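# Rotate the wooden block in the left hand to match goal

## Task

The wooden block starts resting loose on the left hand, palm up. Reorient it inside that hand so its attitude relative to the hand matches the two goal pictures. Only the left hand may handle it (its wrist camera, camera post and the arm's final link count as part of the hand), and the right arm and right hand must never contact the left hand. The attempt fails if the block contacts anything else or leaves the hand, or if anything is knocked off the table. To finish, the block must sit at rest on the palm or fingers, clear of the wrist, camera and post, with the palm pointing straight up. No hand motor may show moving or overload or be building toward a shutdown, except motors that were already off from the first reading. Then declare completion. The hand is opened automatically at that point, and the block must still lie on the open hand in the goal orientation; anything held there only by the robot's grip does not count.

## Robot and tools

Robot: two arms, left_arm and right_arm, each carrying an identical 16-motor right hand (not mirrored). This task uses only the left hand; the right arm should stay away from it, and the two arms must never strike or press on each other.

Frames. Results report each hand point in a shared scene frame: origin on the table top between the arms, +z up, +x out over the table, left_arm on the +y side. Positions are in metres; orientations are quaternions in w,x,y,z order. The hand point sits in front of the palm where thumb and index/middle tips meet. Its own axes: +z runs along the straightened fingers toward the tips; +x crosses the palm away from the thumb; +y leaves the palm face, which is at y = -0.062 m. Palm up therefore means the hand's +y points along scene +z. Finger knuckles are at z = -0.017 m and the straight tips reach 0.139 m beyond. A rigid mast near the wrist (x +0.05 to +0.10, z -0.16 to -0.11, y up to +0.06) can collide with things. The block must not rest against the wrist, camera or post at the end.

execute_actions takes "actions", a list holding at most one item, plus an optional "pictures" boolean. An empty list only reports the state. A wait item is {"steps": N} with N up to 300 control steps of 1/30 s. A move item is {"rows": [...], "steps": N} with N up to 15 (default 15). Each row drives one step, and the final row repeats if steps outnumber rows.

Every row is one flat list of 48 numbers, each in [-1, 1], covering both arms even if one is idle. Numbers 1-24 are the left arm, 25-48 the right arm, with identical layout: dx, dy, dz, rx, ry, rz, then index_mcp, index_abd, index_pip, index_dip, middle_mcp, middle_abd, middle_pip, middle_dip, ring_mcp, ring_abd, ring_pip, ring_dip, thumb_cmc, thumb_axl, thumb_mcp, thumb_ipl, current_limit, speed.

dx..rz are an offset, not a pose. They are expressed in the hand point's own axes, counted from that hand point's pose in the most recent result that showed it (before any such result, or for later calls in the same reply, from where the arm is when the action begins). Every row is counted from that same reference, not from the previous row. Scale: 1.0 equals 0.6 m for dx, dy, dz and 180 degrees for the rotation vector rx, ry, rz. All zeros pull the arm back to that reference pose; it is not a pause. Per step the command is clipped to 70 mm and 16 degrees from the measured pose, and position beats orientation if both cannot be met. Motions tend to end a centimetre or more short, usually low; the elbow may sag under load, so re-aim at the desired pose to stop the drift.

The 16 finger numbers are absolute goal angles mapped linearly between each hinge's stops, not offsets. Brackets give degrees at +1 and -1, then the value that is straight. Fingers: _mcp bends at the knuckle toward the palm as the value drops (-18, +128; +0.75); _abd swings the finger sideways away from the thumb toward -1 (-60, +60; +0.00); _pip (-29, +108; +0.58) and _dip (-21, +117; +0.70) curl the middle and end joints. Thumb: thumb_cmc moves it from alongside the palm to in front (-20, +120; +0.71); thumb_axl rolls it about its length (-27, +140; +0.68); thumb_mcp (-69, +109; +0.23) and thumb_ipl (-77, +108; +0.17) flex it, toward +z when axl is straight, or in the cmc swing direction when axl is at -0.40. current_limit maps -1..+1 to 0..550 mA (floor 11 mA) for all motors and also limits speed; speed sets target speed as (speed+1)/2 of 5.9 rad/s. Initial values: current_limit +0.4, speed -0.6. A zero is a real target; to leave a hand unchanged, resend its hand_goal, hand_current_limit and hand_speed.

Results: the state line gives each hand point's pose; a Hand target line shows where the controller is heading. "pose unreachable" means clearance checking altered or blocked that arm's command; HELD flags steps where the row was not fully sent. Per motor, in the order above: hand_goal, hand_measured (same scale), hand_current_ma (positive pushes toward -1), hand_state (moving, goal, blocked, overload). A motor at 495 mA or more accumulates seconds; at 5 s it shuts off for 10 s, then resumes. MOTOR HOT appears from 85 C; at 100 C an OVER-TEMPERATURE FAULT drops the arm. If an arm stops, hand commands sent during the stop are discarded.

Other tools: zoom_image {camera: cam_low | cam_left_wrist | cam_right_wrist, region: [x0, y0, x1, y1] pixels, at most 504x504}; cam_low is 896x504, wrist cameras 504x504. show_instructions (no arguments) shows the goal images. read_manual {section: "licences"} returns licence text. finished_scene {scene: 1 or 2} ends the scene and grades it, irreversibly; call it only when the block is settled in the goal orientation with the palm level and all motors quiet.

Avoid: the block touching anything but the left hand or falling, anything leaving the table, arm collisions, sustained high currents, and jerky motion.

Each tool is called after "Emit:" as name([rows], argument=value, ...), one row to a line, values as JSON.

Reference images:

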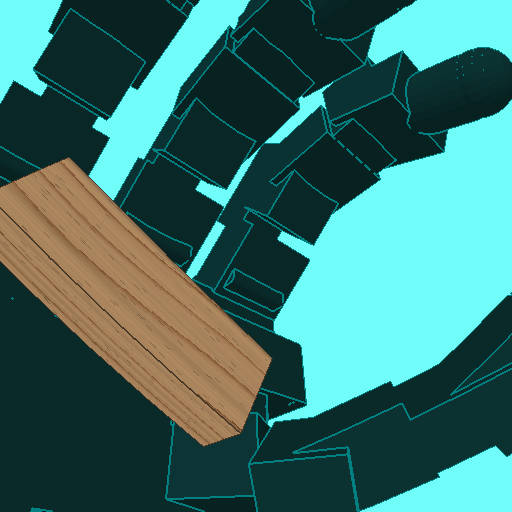

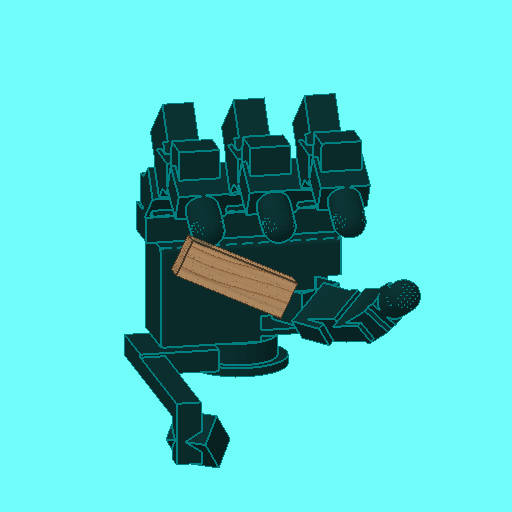

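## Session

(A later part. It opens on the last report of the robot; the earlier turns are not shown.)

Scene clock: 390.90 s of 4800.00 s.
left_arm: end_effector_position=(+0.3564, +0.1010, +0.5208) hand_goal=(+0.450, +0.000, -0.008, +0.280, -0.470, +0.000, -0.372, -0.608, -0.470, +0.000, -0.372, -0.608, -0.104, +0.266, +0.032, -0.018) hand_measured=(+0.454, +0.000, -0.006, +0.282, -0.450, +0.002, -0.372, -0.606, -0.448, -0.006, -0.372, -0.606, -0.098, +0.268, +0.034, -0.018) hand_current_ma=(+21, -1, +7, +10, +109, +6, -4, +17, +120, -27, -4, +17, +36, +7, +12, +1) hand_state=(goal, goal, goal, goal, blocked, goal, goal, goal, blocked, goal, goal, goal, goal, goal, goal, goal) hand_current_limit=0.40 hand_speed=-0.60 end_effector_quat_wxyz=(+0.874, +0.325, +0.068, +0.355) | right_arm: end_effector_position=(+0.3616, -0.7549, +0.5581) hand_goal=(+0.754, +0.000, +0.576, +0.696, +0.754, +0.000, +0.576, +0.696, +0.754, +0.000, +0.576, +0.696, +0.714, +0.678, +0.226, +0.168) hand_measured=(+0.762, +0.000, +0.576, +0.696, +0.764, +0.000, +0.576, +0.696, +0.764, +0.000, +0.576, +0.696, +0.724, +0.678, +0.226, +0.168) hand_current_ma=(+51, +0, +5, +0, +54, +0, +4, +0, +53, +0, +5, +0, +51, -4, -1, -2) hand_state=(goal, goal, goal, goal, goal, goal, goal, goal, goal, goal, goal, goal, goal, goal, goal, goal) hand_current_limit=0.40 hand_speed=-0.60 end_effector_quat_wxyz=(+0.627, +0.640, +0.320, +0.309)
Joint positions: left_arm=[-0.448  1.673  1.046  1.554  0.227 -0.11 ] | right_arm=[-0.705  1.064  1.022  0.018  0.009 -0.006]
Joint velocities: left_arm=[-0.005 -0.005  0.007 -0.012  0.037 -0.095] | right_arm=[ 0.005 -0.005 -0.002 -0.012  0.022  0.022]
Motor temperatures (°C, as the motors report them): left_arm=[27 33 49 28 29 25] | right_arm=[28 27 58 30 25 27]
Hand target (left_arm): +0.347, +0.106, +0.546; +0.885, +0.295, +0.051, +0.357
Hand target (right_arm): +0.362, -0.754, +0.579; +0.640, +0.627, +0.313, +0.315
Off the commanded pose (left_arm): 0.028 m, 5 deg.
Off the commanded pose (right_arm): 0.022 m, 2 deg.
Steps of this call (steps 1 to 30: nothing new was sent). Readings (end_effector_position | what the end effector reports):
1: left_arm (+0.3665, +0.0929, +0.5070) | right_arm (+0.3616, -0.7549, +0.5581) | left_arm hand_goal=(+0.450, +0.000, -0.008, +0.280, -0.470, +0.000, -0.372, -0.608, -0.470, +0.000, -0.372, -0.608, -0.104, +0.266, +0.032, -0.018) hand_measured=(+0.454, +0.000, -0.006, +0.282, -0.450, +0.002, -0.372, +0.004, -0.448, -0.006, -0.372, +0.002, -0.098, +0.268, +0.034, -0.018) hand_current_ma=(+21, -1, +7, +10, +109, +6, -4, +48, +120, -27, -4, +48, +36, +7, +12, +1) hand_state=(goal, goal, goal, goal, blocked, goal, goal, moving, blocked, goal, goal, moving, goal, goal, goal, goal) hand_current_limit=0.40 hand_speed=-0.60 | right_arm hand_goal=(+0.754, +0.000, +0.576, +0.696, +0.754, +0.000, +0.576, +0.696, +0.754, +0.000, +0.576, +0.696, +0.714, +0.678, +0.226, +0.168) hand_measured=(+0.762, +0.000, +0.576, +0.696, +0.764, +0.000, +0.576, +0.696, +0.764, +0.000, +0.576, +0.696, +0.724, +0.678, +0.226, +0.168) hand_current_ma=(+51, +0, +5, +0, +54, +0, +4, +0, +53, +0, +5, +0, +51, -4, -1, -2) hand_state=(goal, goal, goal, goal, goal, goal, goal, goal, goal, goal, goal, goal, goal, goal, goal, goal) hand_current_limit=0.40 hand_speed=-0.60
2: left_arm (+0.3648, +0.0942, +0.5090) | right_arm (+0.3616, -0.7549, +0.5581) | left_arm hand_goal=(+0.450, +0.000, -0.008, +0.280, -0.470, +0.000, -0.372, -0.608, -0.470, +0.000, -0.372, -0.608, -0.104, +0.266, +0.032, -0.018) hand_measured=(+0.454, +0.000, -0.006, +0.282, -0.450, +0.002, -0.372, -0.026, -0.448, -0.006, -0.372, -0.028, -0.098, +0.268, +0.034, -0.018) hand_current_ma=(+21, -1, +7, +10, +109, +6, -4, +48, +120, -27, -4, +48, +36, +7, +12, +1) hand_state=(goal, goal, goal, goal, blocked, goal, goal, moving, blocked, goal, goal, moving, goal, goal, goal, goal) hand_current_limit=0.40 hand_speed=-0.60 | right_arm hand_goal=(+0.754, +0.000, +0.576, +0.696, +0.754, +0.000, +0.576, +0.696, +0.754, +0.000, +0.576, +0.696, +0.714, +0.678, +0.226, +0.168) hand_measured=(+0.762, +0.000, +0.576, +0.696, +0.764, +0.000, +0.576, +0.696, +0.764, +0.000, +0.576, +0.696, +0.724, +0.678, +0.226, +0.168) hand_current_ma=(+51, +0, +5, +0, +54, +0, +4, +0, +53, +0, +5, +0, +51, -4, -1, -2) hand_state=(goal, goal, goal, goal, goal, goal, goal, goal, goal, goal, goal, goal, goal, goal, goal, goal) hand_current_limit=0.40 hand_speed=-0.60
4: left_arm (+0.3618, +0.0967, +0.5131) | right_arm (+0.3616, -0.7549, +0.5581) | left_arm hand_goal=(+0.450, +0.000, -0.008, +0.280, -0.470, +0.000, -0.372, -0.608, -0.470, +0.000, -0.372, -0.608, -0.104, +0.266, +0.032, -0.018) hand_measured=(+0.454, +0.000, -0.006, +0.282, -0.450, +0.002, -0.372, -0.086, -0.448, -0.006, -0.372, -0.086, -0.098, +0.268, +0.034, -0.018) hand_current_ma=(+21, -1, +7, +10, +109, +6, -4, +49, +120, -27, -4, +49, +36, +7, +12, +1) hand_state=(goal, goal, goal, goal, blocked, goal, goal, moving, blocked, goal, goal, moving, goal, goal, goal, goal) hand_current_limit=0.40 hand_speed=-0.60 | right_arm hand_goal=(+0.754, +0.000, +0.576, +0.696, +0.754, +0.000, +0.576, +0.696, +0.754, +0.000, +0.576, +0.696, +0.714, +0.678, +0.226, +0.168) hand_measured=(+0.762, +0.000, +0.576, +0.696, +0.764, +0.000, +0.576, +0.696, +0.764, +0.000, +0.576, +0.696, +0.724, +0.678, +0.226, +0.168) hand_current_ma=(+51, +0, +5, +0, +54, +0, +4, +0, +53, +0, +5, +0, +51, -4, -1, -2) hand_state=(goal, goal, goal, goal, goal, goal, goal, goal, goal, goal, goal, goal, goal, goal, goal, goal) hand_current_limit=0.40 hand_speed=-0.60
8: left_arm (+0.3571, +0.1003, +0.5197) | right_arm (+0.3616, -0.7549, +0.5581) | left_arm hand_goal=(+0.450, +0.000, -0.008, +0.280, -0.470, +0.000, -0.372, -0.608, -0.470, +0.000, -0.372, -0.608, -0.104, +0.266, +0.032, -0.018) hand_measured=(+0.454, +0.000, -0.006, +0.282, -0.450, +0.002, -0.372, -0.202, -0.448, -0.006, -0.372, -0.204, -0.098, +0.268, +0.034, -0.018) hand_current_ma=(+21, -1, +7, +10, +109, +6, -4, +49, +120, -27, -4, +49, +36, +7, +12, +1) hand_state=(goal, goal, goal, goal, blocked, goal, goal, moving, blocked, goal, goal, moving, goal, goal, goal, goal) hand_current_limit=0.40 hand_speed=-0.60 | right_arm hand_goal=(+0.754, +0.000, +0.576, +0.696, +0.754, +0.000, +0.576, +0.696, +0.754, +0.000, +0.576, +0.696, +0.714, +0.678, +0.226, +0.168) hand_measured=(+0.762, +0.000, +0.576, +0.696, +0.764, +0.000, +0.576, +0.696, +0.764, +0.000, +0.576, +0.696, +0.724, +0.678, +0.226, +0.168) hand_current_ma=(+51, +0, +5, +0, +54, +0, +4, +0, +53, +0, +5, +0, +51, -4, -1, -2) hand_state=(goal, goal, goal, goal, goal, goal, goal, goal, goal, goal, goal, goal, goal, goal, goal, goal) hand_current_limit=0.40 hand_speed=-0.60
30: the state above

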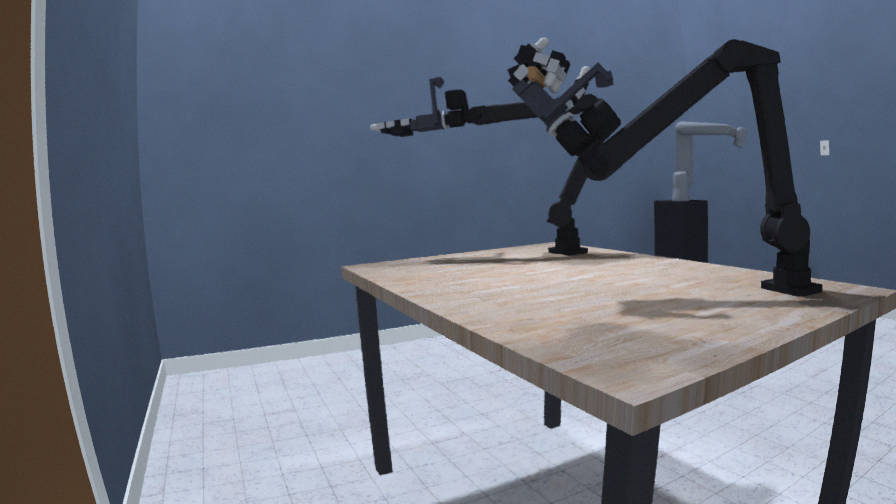

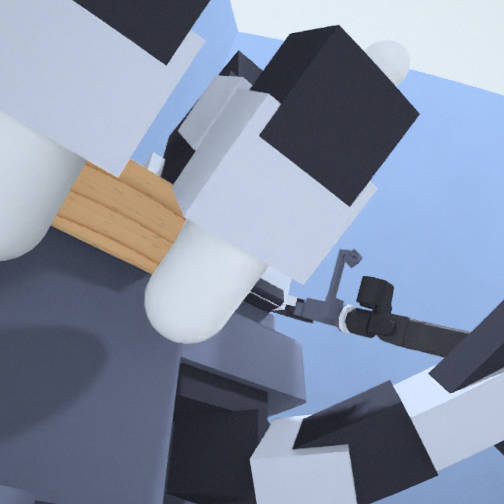

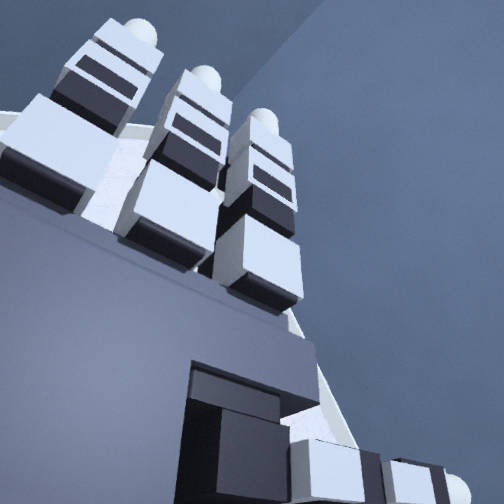

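Emit:
execute_actions([
  {"rows": [[0, 0.16, 0.19, -0.12, 0, 0.0, 0.45, 0, -0.008, 0.28, -0.47, 0, -0.372, -0.609, -0.47, 0.0, -0.372, -0.609, -0.104, 0.266, 0.032, -0.018, 0.4, -0.6, 0, 0.036, 0, -0.013, 0, 0, 0.754, 0, 0.576, 0.696, 0.754, 0, 0.576, 0.696, 0.754, 0, 0.576, 0.696, 0.714, 0.678, 0.226, 0.168, 0.4, -0.6]], "steps": 15},
], pictures=false)

Emit:
execute_actions([
  {"rows": [[0, 0.005, 0.015, 0.0, 0, 0.0, 0.45, 0, -0.008, 0.28, -0.40, 0, -0.41, -0.609, -0.40, 0.0, -0.41, -0.609, -0.104, 0.266, 0.032, -0.018, 0.4, -0.6, 0, 0.036, 0, -0.013, 0, 0, 0.754, 0, 0.576, 0.696, 0.754, 0, 0.576, 0.696, 0.754, 0, 0.576, 0.696, 0.714, 0.678, 0.226, 0.168, 0.4, -0.6]], "steps": 15},
])

Scene clock: 398.60 s of 4800.00 s.
left_arm: end_effector_position=(+0.3315, +0.1017, +0.6694) hand_goal=(+0.450, +0.000, -0.008, +0.280, -0.470, +0.000, -0.372, -0.608, -0.470, +0.000, -0.372, -0.608, -0.104, +0.266, +0.032, -0.018) hand_measured=(+0.450, +0.000, -0.008, +0.282, -0.450, +0.002, -0.372, -0.606, -0.448, -0.006, -0.372, -0.606, -0.098, +0.268, +0.034, -0.018) hand_current_ma=(-1, +1, +4, +10, +104, +6, -4, +17, +120, -25, -4, +17, +36, +7, +21, +1) hand_state=(goal, goal, goal, goal, goal, goal, goal, goal, blocked, goal, goal, goal, goal, goal, goal, goal) hand_current_limit=0.40 hand_speed=-0.60 end_effector_quat_wxyz=(+0.918, +0.151, -0.002, +0.367) | right_arm: end_effector_position=(+0.3616, -0.7549, +0.5581) hand_goal=(+0.754, +0.000, +0.576, +0.696, +0.754, +0.000, +0.576, +0.696, +0.754, +0.000, +0.576, +0.696, +0.714, +0.678, +0.226, +0.168) hand_measured=(+0.762, +0.000, +0.576, +0.696, +0.764, +0.000, +0.576, +0.696, +0.764, +0.000, +0.576, +0.696, +0.724, +0.678, +0.226, +0.168) hand_current_ma=(+51, +0, +5, +0, +54, +0, +4, +0, +53, +0, +5, +0, +51, -4, -1, -2) hand_state=(goal, goal, goal, goal, goal, goal, goal, goal, goal, goal, goal, goal, goal, goal, goal, goal) hand_current_limit=0.40 hand_speed=-0.60 end_effector_quat_wxyz=(+0.627, +0.640, +0.320, +0.309)
Joint positions: left_arm=[-0.503  1.711  1.489  1.531  0.153 -0.122] | right_arm=[-0.705  1.064  1.022  0.018  0.009 -0.006]
Joint velocities: left_arm=[ 0.005 -0.015  0.027 -0.027 -0.066 -0.007] | right_arm=[-0.005 -0.005  0.007 -0.002 -0.022 -0.022]
Motor temperatures (°C, as the motors report them): left_arm=[27 33 49 28 29 25] | right_arm=[28 27 58 30 25 27]
Hand target (left_arm): +0.340, +0.094, +0.669; +0.920, +0.155, +0.002, +0.361
Hand target (right_arm): +0.362, -0.754, +0.579; +0.640, +0.627, +0.313, +0.315
Off the commanded pose (left_arm): 0.013 m, 1 deg.
Off the commanded pose (right_arm): 0.022 m, 2 deg.
Steps of this call (steps 1 to 216: nothing new was sent; steps 217 to 231: all 15 steps of this action). Readings (end_effector_position | what the end effector reports):
217: left_arm (+0.3574, +0.1020, +0.5249) | right_arm (+0.3616, -0.7549, +0.5581) | left_arm hand_goal=(+0.450, +0.000, -0.008, +0.280, -0.470, +0.000, -0.372, -0.608, -0.470, +0.000, -0.372, -0.608, -0.104, +0.266, +0.032, -0.018) hand_measured=(+0.454, +0.000, -0.006, +0.282, -0.450, +0.002, -0.372, -0.606, -0.448, -0.006, -0.372, -0.606, -0.098, +0.268, +0.034, -0.018) hand_current_ma=(+21, -1, +7, +10, +109, +6, -4, +17, +120, -27, -4, +17, +36, +7, +12, +1) hand_state=(goal, goal, goal, goal, blocked, goal, goal, goal, blocked, goal, goal, goal, goal, goal, goal, goal) hand_current_limit=0.40 hand_speed=-0.60 | right_arm hand_goal=(+0.754, +0.000, +0.576, +0.696, +0.754, +0.000, +0.576, +0.696, +0.754, +0.000, +0.576, +0.696, +0.714, +0.678, +0.226, +0.168) hand_measured=(+0.762, +0.000, +0.576, +0.696, +0.764, +0.000, +0.576, +0.696, +0.764, +0.000, +0.576, +0.696, +0.724, +0.678, +0.226, +0.168) hand_current_ma=(+51, +0, +5, +0, +54, +0, +4, +0, +53, +0, +5, +0, +51, -4, -1, -2) hand_state=(goal, goal, goal, goal, goal, goal, goal, goal, goal, goal, goal, goal, goal, goal, goal, goal) hand_current_limit=0.40 hand_speed=-0.60
218: left_arm (+0.3598, +0.1019, +0.5312) | right_arm (+0.3616, -0.7549, +0.5581) | left_arm hand_goal=(+0.450, +0.000, -0.008, +0.280, -0.470, +0.000, -0.372, -0.608, -0.470, +0.000, -0.372, -0.608, -0.104, +0.266, +0.032, -0.018) hand_measured=(+0.454, +0.000, -0.008, +0.282, -0.450, +0.002, -0.372, -0.606, -0.448, -0.006, -0.372, -0.606, -0.098, +0.268, +0.034, -0.018) hand_current_ma=(+21, +1, +3, +10, +104, +6, -4, +17, +120, -25, -4, +17, +36, +7, +27, +1) hand_state=(goal, goal, goal, goal, moving, goal, goal, goal, blocked, goal, goal, goal, goal, goal, moving, goal) hand_current_limit=0.40 hand_speed=-0.60 | right_arm hand_goal=(+0.754, +0.000, +0.576, +0.696, +0.754, +0.000, +0.576, +0.696, +0.754, +0.000, +0.576, +0.696, +0.714, +0.678, +0.226, +0.168) hand_measured=(+0.762, +0.000, +0.576, +0.696, +0.764, +0.000, +0.576, +0.696, +0.764, +0.000, +0.576, +0.696, +0.724, +0.678, +0.226, +0.168) hand_current_ma=(+51, +0, +5, +0, +54, +0, +4, +0, +53, +0, +5, +0, +51, -4, -1, -2) hand_state=(goal, goal, goal, goal, goal, goal, goal, goal, goal, goal, goal, goal, goal, goal, goal, goal) hand_current_limit=0.40 hand_speed=-0.60
220: left_arm (+0.3608, +0.1011, +0.5523) | right_arm (+0.3616, -0.7549, +0.5581) | left_arm hand_goal=(+0.450, +0.000, -0.008, +0.280, -0.470, +0.000, -0.372, -0.608, -0.470, +0.000, -0.372, -0.608, -0.104, +0.266, +0.032, -0.018) hand_measured=(+0.454, +0.000, -0.008, +0.282, -0.450, +0.002, -0.372, -0.606, -0.448, -0.006, -0.372, -0.606, -0.098, +0.268, +0.034, -0.018) hand_current_ma=(+21, +1, +5, +10, +104, +6, -4, +17, +120, -25, -4, +17, +36, +7, +21, +1) hand_state=(goal, goal, goal, goal, goal, goal, goal, goal, blocked, goal, goal, goal, goal, goal, goal, goal) hand_current_limit=0.40 hand_speed=-0.60 | right_arm hand_goal=(+0.754, +0.000, +0.576, +0.696, +0.754, +0.000, +0.576, +0.696, +0.754, +0.000, +0.576, +0.696, +0.714, +0.678, +0.226, +0.168) hand_measured=(+0.762, +0.000, +0.576, +0.696, +0.764, +0.000, +0.576, +0.696, +0.764, +0.000, +0.576, +0.696, +0.724, +0.678, +0.226, +0.168) hand_current_ma=(+51, +0, +5, +0, +54, +0, +4, +0, +53, +0, +5, +0, +51, -4, -1, -2) hand_state=(goal, goal, goal, goal, goal, goal, goal, goal, goal, goal, goal, goal, goal, goal, goal, goal) hand_current_limit=0.40 hand_speed=-0.60
224: left_arm (+0.3519, +0.1007, +0.6091) | right_arm (+0.3616, -0.7549, +0.5581) | left_arm hand_goal=(+0.450, +0.000, -0.008, +0.280, -0.470, +0.000, -0.372, -0.608, -0.470, +0.000, -0.372, -0.608, -0.104, +0.266, +0.032, -0.018) hand_measured=(+0.454, +0.000, -0.008, +0.282, -0.450, +0.002, -0.372, -0.606, -0.448, -0.006, -0.372, -0.606, -0.098, +0.268, +0.034, -0.018) hand_current_ma=(+19, +1, +4, +10, +104, +6, -4, +17, +120, -25, -4, +17, +36, +7, +21, +1) hand_state=(goal, goal, goal, goal, goal, goal, goal, goal, blocked, goal, goal, goal, goal, goal, goal, goal) hand_current_limit=0.40 hand_speed=-0.60 | right_arm hand_goal=(+0.754, +0.000, +0.576, +0.696, +0.754, +0.000, +0.576, +0.696, +0.754, +0.000, +0.576, +0.696, +0.714, +0.678, +0.226, +0.168) hand_measured=(+0.762, +0.000, +0.576, +0.696, +0.764, +0.000, +0.576, +0.696, +0.764, +0.000, +0.576, +0.696, +0.724, +0.678, +0.226, +0.168) hand_current_ma=(+51, +0, +5, +0, +54, +0, +4, +0, +53, +0, +5, +0, +51, -4, -1, -2) hand_state=(goal, goal, goal, goal, goal, goal, goal, goal, goal, goal, goal, goal, goal, goal, goal, goal) hand_current_limit=0.40 hand_speed=-0.60
231: the state above

Scene clock: 399.10 s of 4800.00 s.
left_arm: end_effector_position=(+0.3341, +0.0996, +0.6699) hand_goal=(+0.450, +0.000, -0.008, +0.280, -0.400, +0.000, -0.410, -0.608, -0.400, +0.000, -0.410, -0.608, -0.104, +0.266, +0.032, -0.018) hand_measured=(+0.450, +0.000, -0.008, +0.282, -0.420, +0.002, -0.408, -0.606, -0.420, -0.004, -0.408, -0.606, -0.098, +0.268, +0.034, -0.018) hand_current_ma=(-1, +1, +2, +10, -109, +6, +5, +17, -108, -14, +7, +17, +36, +7, +21, +1) hand_state=(goal, goal, goal, goal, blocked, goal, goal, goal, goal, goal, goal, goal, goal, goal, goal, goal) hand_current_limit=0.40 hand_speed=-0.60 end_effector_quat_wxyz=(+0.917, +0.157, +0.001, +0.366) | right_arm: end_effector_position=(+0.3616, -0.7549, +0.5581) hand_goal=(+0.754, +0.000, +0.576, +0.696, +0.754, +0.000, +0.576, +0.696, +0.754, +0.000, +0.576, +0.696, +0.714, +0.678, +0.226, +0.168) hand_measured=(+0.762, +0.000, +0.576, +0.696, +0.764, +0.000, +0.576, +0.696, +0.764, +0.000, +0.576, +0.696, +0.724, +0.678, +0.226, +0.168) hand_current_ma=(+51, +0, +5, +0, +54, +0, +4, +0, +53, +0, +5, +0, +51, -4, -1, -2) hand_state=(goal, goal, goal, goal, goal, goal, goal, goal, goal, goal, goal, goal, goal, goal, goal, goal) hand_current_limit=0.40 hand_speed=-0.60 end_effector_quat_wxyz=(+0.627, +0.640, +0.320, +0.309)
Joint positions: left_arm=[-0.503  1.711  1.489  1.517  0.153 -0.122] | right_arm=[-0.705  1.064  1.022  0.018  0.009 -0.006]
Joint velocities: left_arm=[ 0.005  0.015  0.002  0.007  0.022 -0.051] | right_arm=[-0.005  0.005 -0.022  0.007 -0.051 -0.022]
Motor temperatures (°C, as the motors report them): left_arm=[27 34 49 28 29 25] | right_arm=[28 27 58 30 25 27]
Hand target (left_arm): +0.330, +0.101, +0.679; +0.918, +0.151, -0.002, +0.367
Hand target (right_arm): +0.362, -0.754, +0.579; +0.640, +0.627, +0.313, +0.315
Off the commanded pose (left_arm): 0.010 m, 1 deg.
Off the commanded pose (right_arm): 0.022 m, 2 deg.
Steps of this call (steps 1 to 15: all 15 steps of this action). Readings (end_effector_position | what the end effector reports):
1: left_arm (+0.3318, +0.1015, +0.6697) | right_arm (+0.3616, -0.7549, +0.5581) | left_arm hand_goal=(+0.450, +0.000, -0.008, +0.280, -0.400, +0.000, -0.410, -0.608, -0.400, +0.000, -0.410, -0.608, -0.104, +0.266, +0.032, -0.018) hand_measured=(+0.450, +0.000, -0.008, +0.282, -0.450, +0.002, -0.372, -0.606, -0.448, -0.006, -0.372, -0.606, -0.098, +0.268, +0.034, -0.018) hand_current_ma=(-1, +1, +4, +10, +104, +6, -4, +17, +120, -25, -4, +17, +36, +7, +21, +1) hand_state=(goal, goal, goal, goal, moving, goal, moving, goal, moving, goal, moving, goal, goal, goal, goal, goal) hand_current_limit=0.40 hand_speed=-0.60 | right_arm hand_goal=(+0.754, +0.000, +0.576, +0.696, +0.754, +0.000, +0.576, +0.696, +0.754, +0.000, +0.576, +0.696, +0.714, +0.678, +0.226, +0.168) hand_measured=(+0.762, +0.000, +0.576, +0.696, +0.764, +0.000, +0.576, +0.696, +0.764, +0.000, +0.576, +0.696, +0.724, +0.678, +0.226, +0.168) hand_current_ma=(+51, +0, +5, +0, +54, +0, +4, +0, +53, +0, +5, +0, +51, -4, -1, -2) hand_state=(goal, goal, goal, goal, goal, goal, goal, goal, goal, goal, goal, goal, goal, goal, goal, goal) hand_current_limit=0.40 hand_speed=-0.60
2: left_arm (+0.3326, +0.1009, +0.6697) | right_arm (+0.3616, -0.7549, +0.5581) | left_arm hand_goal=(+0.450, +0.000, -0.008, +0.280, -0.400, +0.000, -0.410, -0.608, -0.400, +0.000, -0.410, -0.608, -0.104, +0.266, +0.032, -0.018) hand_measured=(+0.450, +0.000, -0.008, +0.282, -0.450, +0.002, -0.374, -0.606, -0.448, -0.006, -0.374, -0.606, -0.098, +0.268, +0.034, -0.018) hand_current_ma=(-1, +1, +2, +10, +29, +6, +56, +17, +39, -25, +63, +17, +36, +7, +21, +1) hand_state=(goal, goal, goal, goal, moving, goal, moving, goal, moving, goal, moving, goal, goal, goal, goal, goal) hand_current_limit=0.40 hand_speed=-0.60 | right_arm hand_goal=(+0.754, +0.000, +0.576, +0.696, +0.754, +0.000, +0.576, +0.696, +0.754, +0.000, +0.576, +0.696, +0.714, +0.678, +0.226, +0.168) hand_measured=(+0.762, +0.000, +0.576, +0.696, +0.764, +0.000, +0.576, +0.696, +0.764, +0.000, +0.576, +0.696, +0.724, +0.678, +0.226, +0.168) hand_current_ma=(+51, +0, +5, +0, +54, +0, +4, +0, +53, +0, +5, +0, +51, -4, -1, -2) hand_state=(goal, goal, goal, goal, goal, goal, goal, goal, goal, goal, goal, goal, goal, goal, goal, goal) hand_current_limit=0.40 hand_speed=-0.60
4: left_arm (+0.3339, +0.0998, +0.6699) | right_arm (+0.3616, -0.7549, +0.5581) | left_arm hand_goal=(+0.450, +0.000, -0.008, +0.280, -0.400, +0.000, -0.410, -0.608, -0.400, +0.000, -0.410, -0.608, -0.104, +0.266, +0.032, -0.018) hand_measured=(+0.450, +0.000, -0.008, +0.282, -0.434, +0.002, -0.402, -0.606, -0.432, -0.004, -0.402, -0.606, -0.098, +0.268, +0.034, -0.018) hand_current_ma=(-1, +1, +2, +10, -134, +6, -3, +17, -127, -14, -5, +17, +36, +7, +21, +1) hand_state=(goal, goal, goal, goal, moving, goal, moving, goal, moving, moving, moving, goal, goal, goal, goal, goal) hand_current_limit=0.40 hand_speed=-0.60 | right_arm hand_goal=(+0.754, +0.000, +0.576, +0.696, +0.754, +0.000, +0.576, +0.696, +0.754, +0.000, +0.576, +0.696, +0.714, +0.678, +0.226, +0.168) hand_measured=(+0.762, +0.000, +0.576, +0.696, +0.764, +0.000, +0.576, +0.696, +0.764, +0.000, +0.576, +0.696, +0.724, +0.678, +0.226, +0.168) hand_current_ma=(+51, +0, +5, +0, +54, +0, +4, +0, +53, +0, +5, +0, +51, -4, -1, -2) hand_state=(goal, goal, goal, goal, goal, goal, goal, goal, goal, goal, goal, goal, goal, goal, goal, goal) hand_current_limit=0.40 hand_speed=-0.60
8: left_arm (+0.3341, +0.0996, +0.6699) | right_arm (+0.3616, -0.7549, +0.5581) | left_arm hand_goal=(+0.450, +0.000, -0.008, +0.280, -0.400, +0.000, -0.410, -0.608, -0.400, +0.000, -0.410, -0.608, -0.104, +0.266, +0.032, -0.018) hand_measured=(+0.450, +0.000, -0.008, +0.282, -0.420, +0.002, -0.408, -0.606, -0.420, -0.004, -0.408, -0.606, -0.098, +0.268, +0.034, -0.018) hand_current_ma=(-1, +1, +2, +10, -110, +6, +5, +17, -108, -14, +7, +17, +36, +7, +21, +1) hand_state=(goal, goal, goal, goal, blocked, goal, goal, goal, goal, goal, goal, goal, goal, goal, goal, goal) hand_current_limit=0.40 hand_speed=-0.60 | right_arm hand_goal=(+0.754, +0.000, +0.576, +0.696, +0.754, +0.000, +0.576, +0.696, +0.754, +0.000, +0.576, +0.696, +0.714, +0.678, +0.226, +0.168) hand_measured=(+0.762, +0.000, +0.576, +0.696, +0.764, +0.000, +0.576, +0.696, +0.764, +0.000, +0.576, +0.696, +0.724, +0.678, +0.226, +0.168) hand_current_ma=(+51, +0, +5, +0, +54, +0, +4, +0, +53, +0, +5, +0, +51, -4, -1, -2) hand_state=(goal, goal, goal, goal, goal, goal, goal, goal, goal, goal, goal, goal, goal, goal, goal, goal) hand_current_limit=0.40 hand_speed=-0.60
15: the state above

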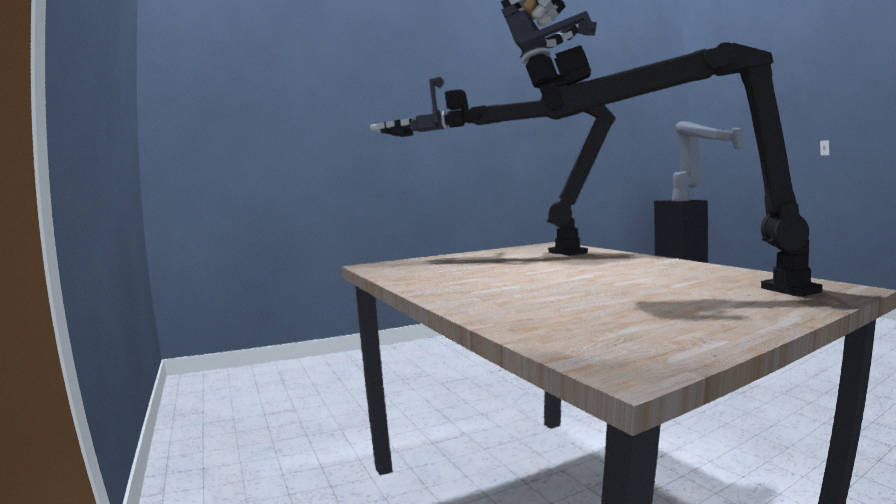

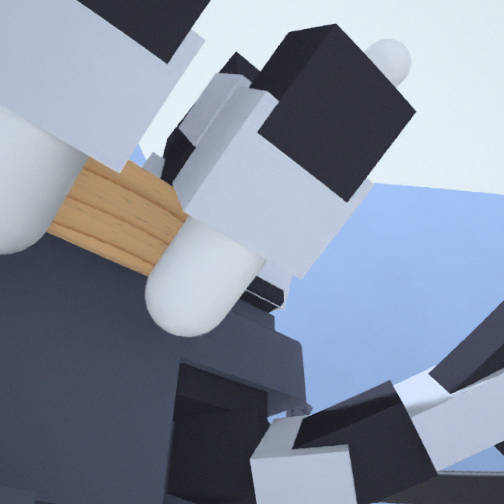

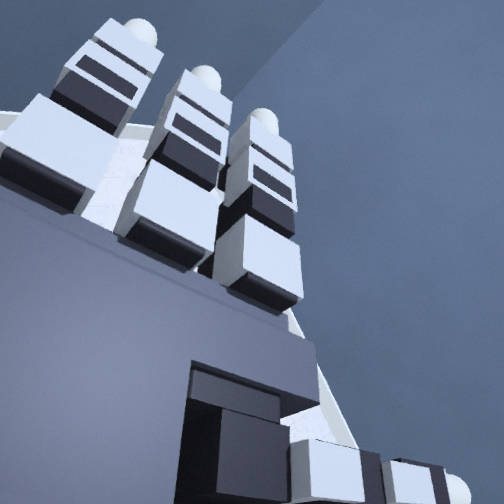

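Emit:
execute_actions([
  {"steps": 20},
])

Scene clock: 400.40 s of 4800.00 s.
left_arm: end_effector_position=(+0.3341, +0.0996, +0.6699) hand_goal=(+0.450, +0.000, -0.008, +0.280, -0.400, +0.000, -0.410, -0.608, -0.400, +0.000, -0.410, -0.608, -0.104, +0.266, +0.032, -0.018) hand_measured=(+0.450, +0.000, -0.008, +0.282, -0.420, +0.002, -0.408, -0.606, -0.420, -0.004, -0.408, -0.606, -0.098, +0.268, +0.034, -0.018) hand_current_ma=(-1, +1, +2, +10, -109, +6, +5, +17, -108, -14, +7, +17, +36, +7, +21, +1) hand_state=(goal, goal, goal, goal, blocked, goal, goal, goal, goal, goal, goal, goal, goal, goal, goal, goal) hand_current_limit=0.40 hand_speed=-0.60 end_effector_quat_wxyz=(+0.917, +0.157, +0.001, +0.366) | right_arm: end_effector_position=(+0.3616, -0.7549, +0.5581) hand_goal=(+0.754, +0.000, +0.576, +0.696, +0.754, +0.000, +0.576, +0.696, +0.754, +0.000, +0.576, +0.696, +0.714, +0.678, +0.226, +0.168) hand_measured=(+0.762, +0.000, +0.576, +0.696, +0.764, +0.000, +0.576, +0.696, +0.764, +0.000, +0.576, +0.696, +0.724, +0.678, +0.226, +0.168) hand_current_ma=(+51, +0, +5, +0, +54, +0, +4, +0, +53, +0, +5, +0, +51, -4, -1, -2) hand_state=(goal, goal, goal, goal, goal, goal, goal, goal, goal, goal, goal, goal, goal, goal, goal, goal) hand_current_limit=0.40 hand_speed=-0.60 end_effector_quat_wxyz=(+0.627, +0.640, +0.320, +0.309)
Joint positions: left_arm=[-0.503  1.711  1.489  1.517  0.153 -0.122] | right_arm=[-0.705  1.064  1.022  0.018  0.009 -0.006]
Joint velocities: left_arm=[ 0.015  0.005  0.007  0.002 -0.022 -0.037] | right_arm=[-0.005 -0.005 -0.002  0.002 -0.051 -0.022]
Motor temperatures (°C, as the motors report them): left_arm=[27 34 49 28 29 25] | right_arm=[28 27 59 30 25 27]
Hand target (left_arm): +0.330, +0.101, +0.679; +0.918, +0.151, -0.002, +0.367
Hand target (right_arm): +0.362, -0.754, +0.579; +0.640, +0.627, +0.313, +0.315
Off the commanded pose (left_arm): 0.010 m, 1 deg.
Off the commanded pose (right_arm): 0.022 m, 2 deg.
Steps of this call (steps 1 to 39: nothing new was sent). Readings (end_effector_position | what the end effector reports):
1: left_arm (+0.3341, +0.0996, +0.6699) | right_arm (+0.3616, -0.7549, +0.5581) | left_arm hand_goal=(+0.450, +0.000, -0.008, +0.280, -0.400, +0.000, -0.410, -0.608, -0.400, +0.000, -0.410, -0.608, -0.104, +0.266, +0.032, -0.018) hand_measured=(+0.450, +0.000, -0.008, +0.282, -0.420, +0.002, -0.408, -0.606, -0.420, -0.004, -0.408, -0.606, -0.098, +0.268, +0.034, -0.018) hand_current_ma=(-1, +1, +2, +10, -109, +6, +5, +17, -108, -14, +7, +17, +36, +7, +21, +1) hand_state=(goal, goal, goal, goal, blocked, goal, goal, goal, goal, goal, goal, goal, goal, goal, goal, goal) hand_current_limit=0.40 hand_speed=-0.60 | right_arm hand_goal=(+0.754, +0.000, +0.576, +0.696, +0.754, +0.000, +0.576, +0.696, +0.754, +0.000, +0.576, +0.696, +0.714, +0.678, +0.226, +0.168) hand_measured=(+0.762, +0.000, +0.576, +0.696, +0.764, +0.000, +0.576, +0.696, +0.764, +0.000, +0.576, +0.696, +0.724, +0.678, +0.226, +0.168) hand_current_ma=(+51, +0, +5, +0, +54, +0, +4, +0, +53, +0, +5, +0, +51, -4, -1, -2) hand_state=(goal, goal, goal, goal, goal, goal, goal, goal, goal, goal, goal, goal, goal, goal, goal, goal) hand_current_limit=0.40 hand_speed=-0.60
2: left_arm (+0.3341, +0.0996, +0.6699) | right_arm (+0.3616, -0.7549, +0.5581) | left_arm hand_goal=(+0.450, +0.000, -0.008, +0.280, -0.400, +0.000, -0.410, -0.608, -0.400, +0.000, -0.410, -0.608, -0.104, +0.266, +0.032, -0.018) hand_measured=(+0.450, +0.000, -0.008, +0.282, -0.420, +0.002, -0.408, -0.606, -0.420, -0.004, -0.408, -0.606, -0.098, +0.268, +0.034, -0.018) hand_current_ma=(-1, +1, +2, +10, -109, +6, +5, +17, -108, -14, +7, +17, +36, +7, +21, +1) hand_state=(goal, goal, goal, goal, blocked, goal, goal, goal, goal, goal, goal, goal, goal, goal, goal, goal) hand_current_limit=0.40 hand_speed=-0.60 | right_arm hand_goal=(+0.754, +0.000, +0.576, +0.696, +0.754, +0.000, +0.576, +0.696, +0.754, +0.000, +0.576, +0.696, +0.714, +0.678, +0.226, +0.168) hand_measured=(+0.762, +0.000, +0.576, +0.696, +0.764, +0.000, +0.576, +0.696, +0.764, +0.000, +0.576, +0.696, +0.724, +0.678, +0.226, +0.168) hand_current_ma=(+51, +0, +5, +0, +54, +0, +4, +0, +53, +0, +5, +0, +51, -4, -1, -2) hand_state=(goal, goal, goal, goal, goal, goal, goal, goal, goal, goal, goal, goal, goal, goal, goal, goal) hand_current_limit=0.40 hand_speed=-0.60
4: left_arm (+0.3341, +0.0996, +0.6699) | right_arm (+0.3616, -0.7549, +0.5581) | left_arm hand_goal=(+0.450, +0.000, -0.008, +0.280, -0.400, +0.000, -0.410, -0.608, -0.400, +0.000, -0.410, -0.608, -0.104, +0.266, +0.032, -0.018) hand_measured=(+0.450, +0.000, -0.008, +0.282, -0.420, +0.002, -0.408, -0.606, -0.420, -0.004, -0.408, -0.606, -0.098, +0.268, +0.034, -0.018) hand_current_ma=(-1, +1, +2, +10, -109, +6, +5, +17, -108, -14, +7, +17, +36, +7, +21, +1) hand_state=(goal, goal, goal, goal, blocked, goal, goal, goal, goal, goal, goal, goal, goal, goal, goal, goal) hand_current_limit=0.40 hand_speed=-0.60 | right_arm hand_goal=(+0.754, +0.000, +0.576, +0.696, +0.754, +0.000, +0.576, +0.696, +0.754, +0.000, +0.576, +0.696, +0.714, +0.678, +0.226, +0.168) hand_measured=(+0.762, +0.000, +0.576, +0.696, +0.764, +0.000, +0.576, +0.696, +0.764, +0.000, +0.576, +0.696, +0.724, +0.678, +0.226, +0.168) hand_current_ma=(+51, +0, +5, +0, +54, +0, +4, +0, +53, +0, +5, +0, +51, -4, -1, -2) hand_state=(goal, goal, goal, goal, goal, goal, goal, goal, goal, goal, goal, goal, goal, goal, goal, goal) hand_current_limit=0.40 hand_speed=-0.60
8: left_arm (+0.3341, +0.0996, +0.6699) | right_arm (+0.3616, -0.7549, +0.5581) | left_arm hand_goal=(+0.450, +0.000, -0.008, +0.280, -0.400, +0.000, -0.410, -0.608, -0.400, +0.000, -0.410, -0.608, -0.104, +0.266, +0.032, -0.018) hand_measured=(+0.450, +0.000, -0.008, +0.282, -0.420, +0.002, -0.408, -0.606, -0.420, -0.004, -0.408, -0.606, -0.098, +0.268, +0.034, -0.018) hand_current_ma=(-1, +1, +2, +10, -109, +6, +5, +17, -108, -14, +7, +17, +36, +7, +21, +1) hand_state=(goal, goal, goal, goal, blocked, goal, goal, goal, goal, goal, goal, goal, goal, goal, goal, goal) hand_current_limit=0.40 hand_speed=-0.60 | right_arm hand_goal=(+0.754, +0.000, +0.576, +0.696, +0.754, +0.000, +0.576, +0.696, +0.754, +0.000, +0.576, +0.696, +0.714, +0.678, +0.226, +0.168) hand_measured=(+0.762, +0.000, +0.576, +0.696, +0.764, +0.000, +0.576, +0.696, +0.764, +0.000, +0.576, +0.696, +0.724, +0.678, +0.226, +0.168) hand_current_ma=(+51, +0, +5, +0, +54, +0, +4, +0, +53, +0, +5, +0, +51, -4, -1, -2) hand_state=(goal, goal, goal, goal, goal, goal, goal, goal, goal, goal, goal, goal, goal, goal, goal, goal) hand_current_limit=0.40 hand_speed=-0.60
39: the state above

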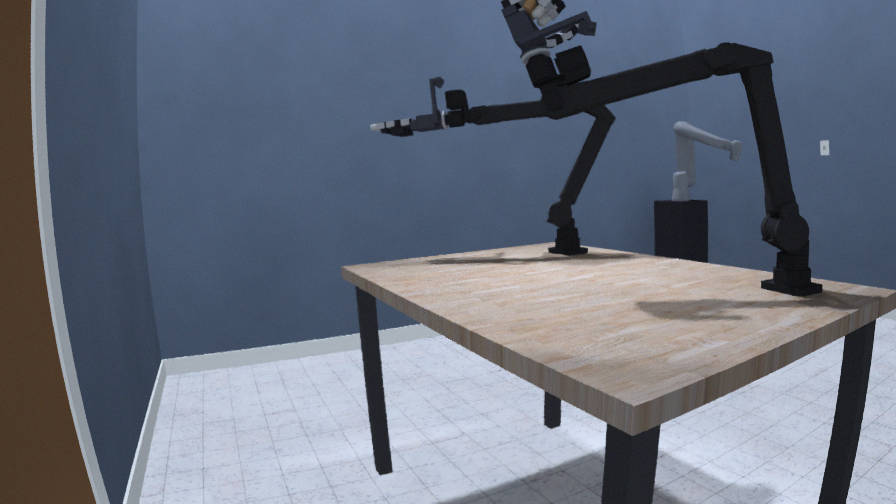

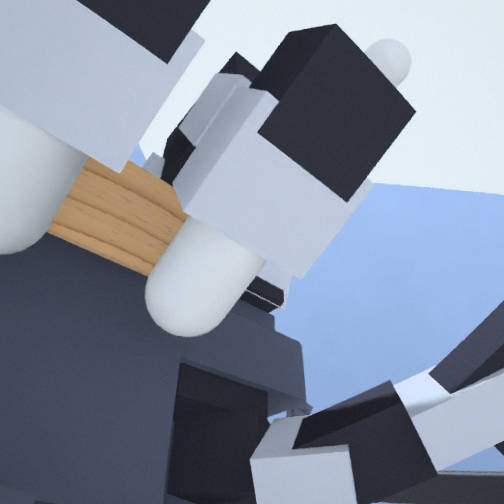

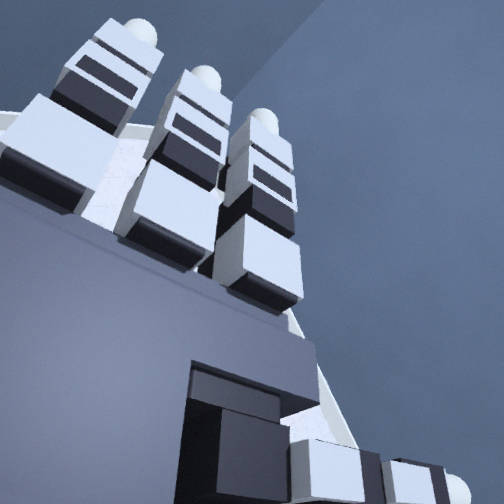

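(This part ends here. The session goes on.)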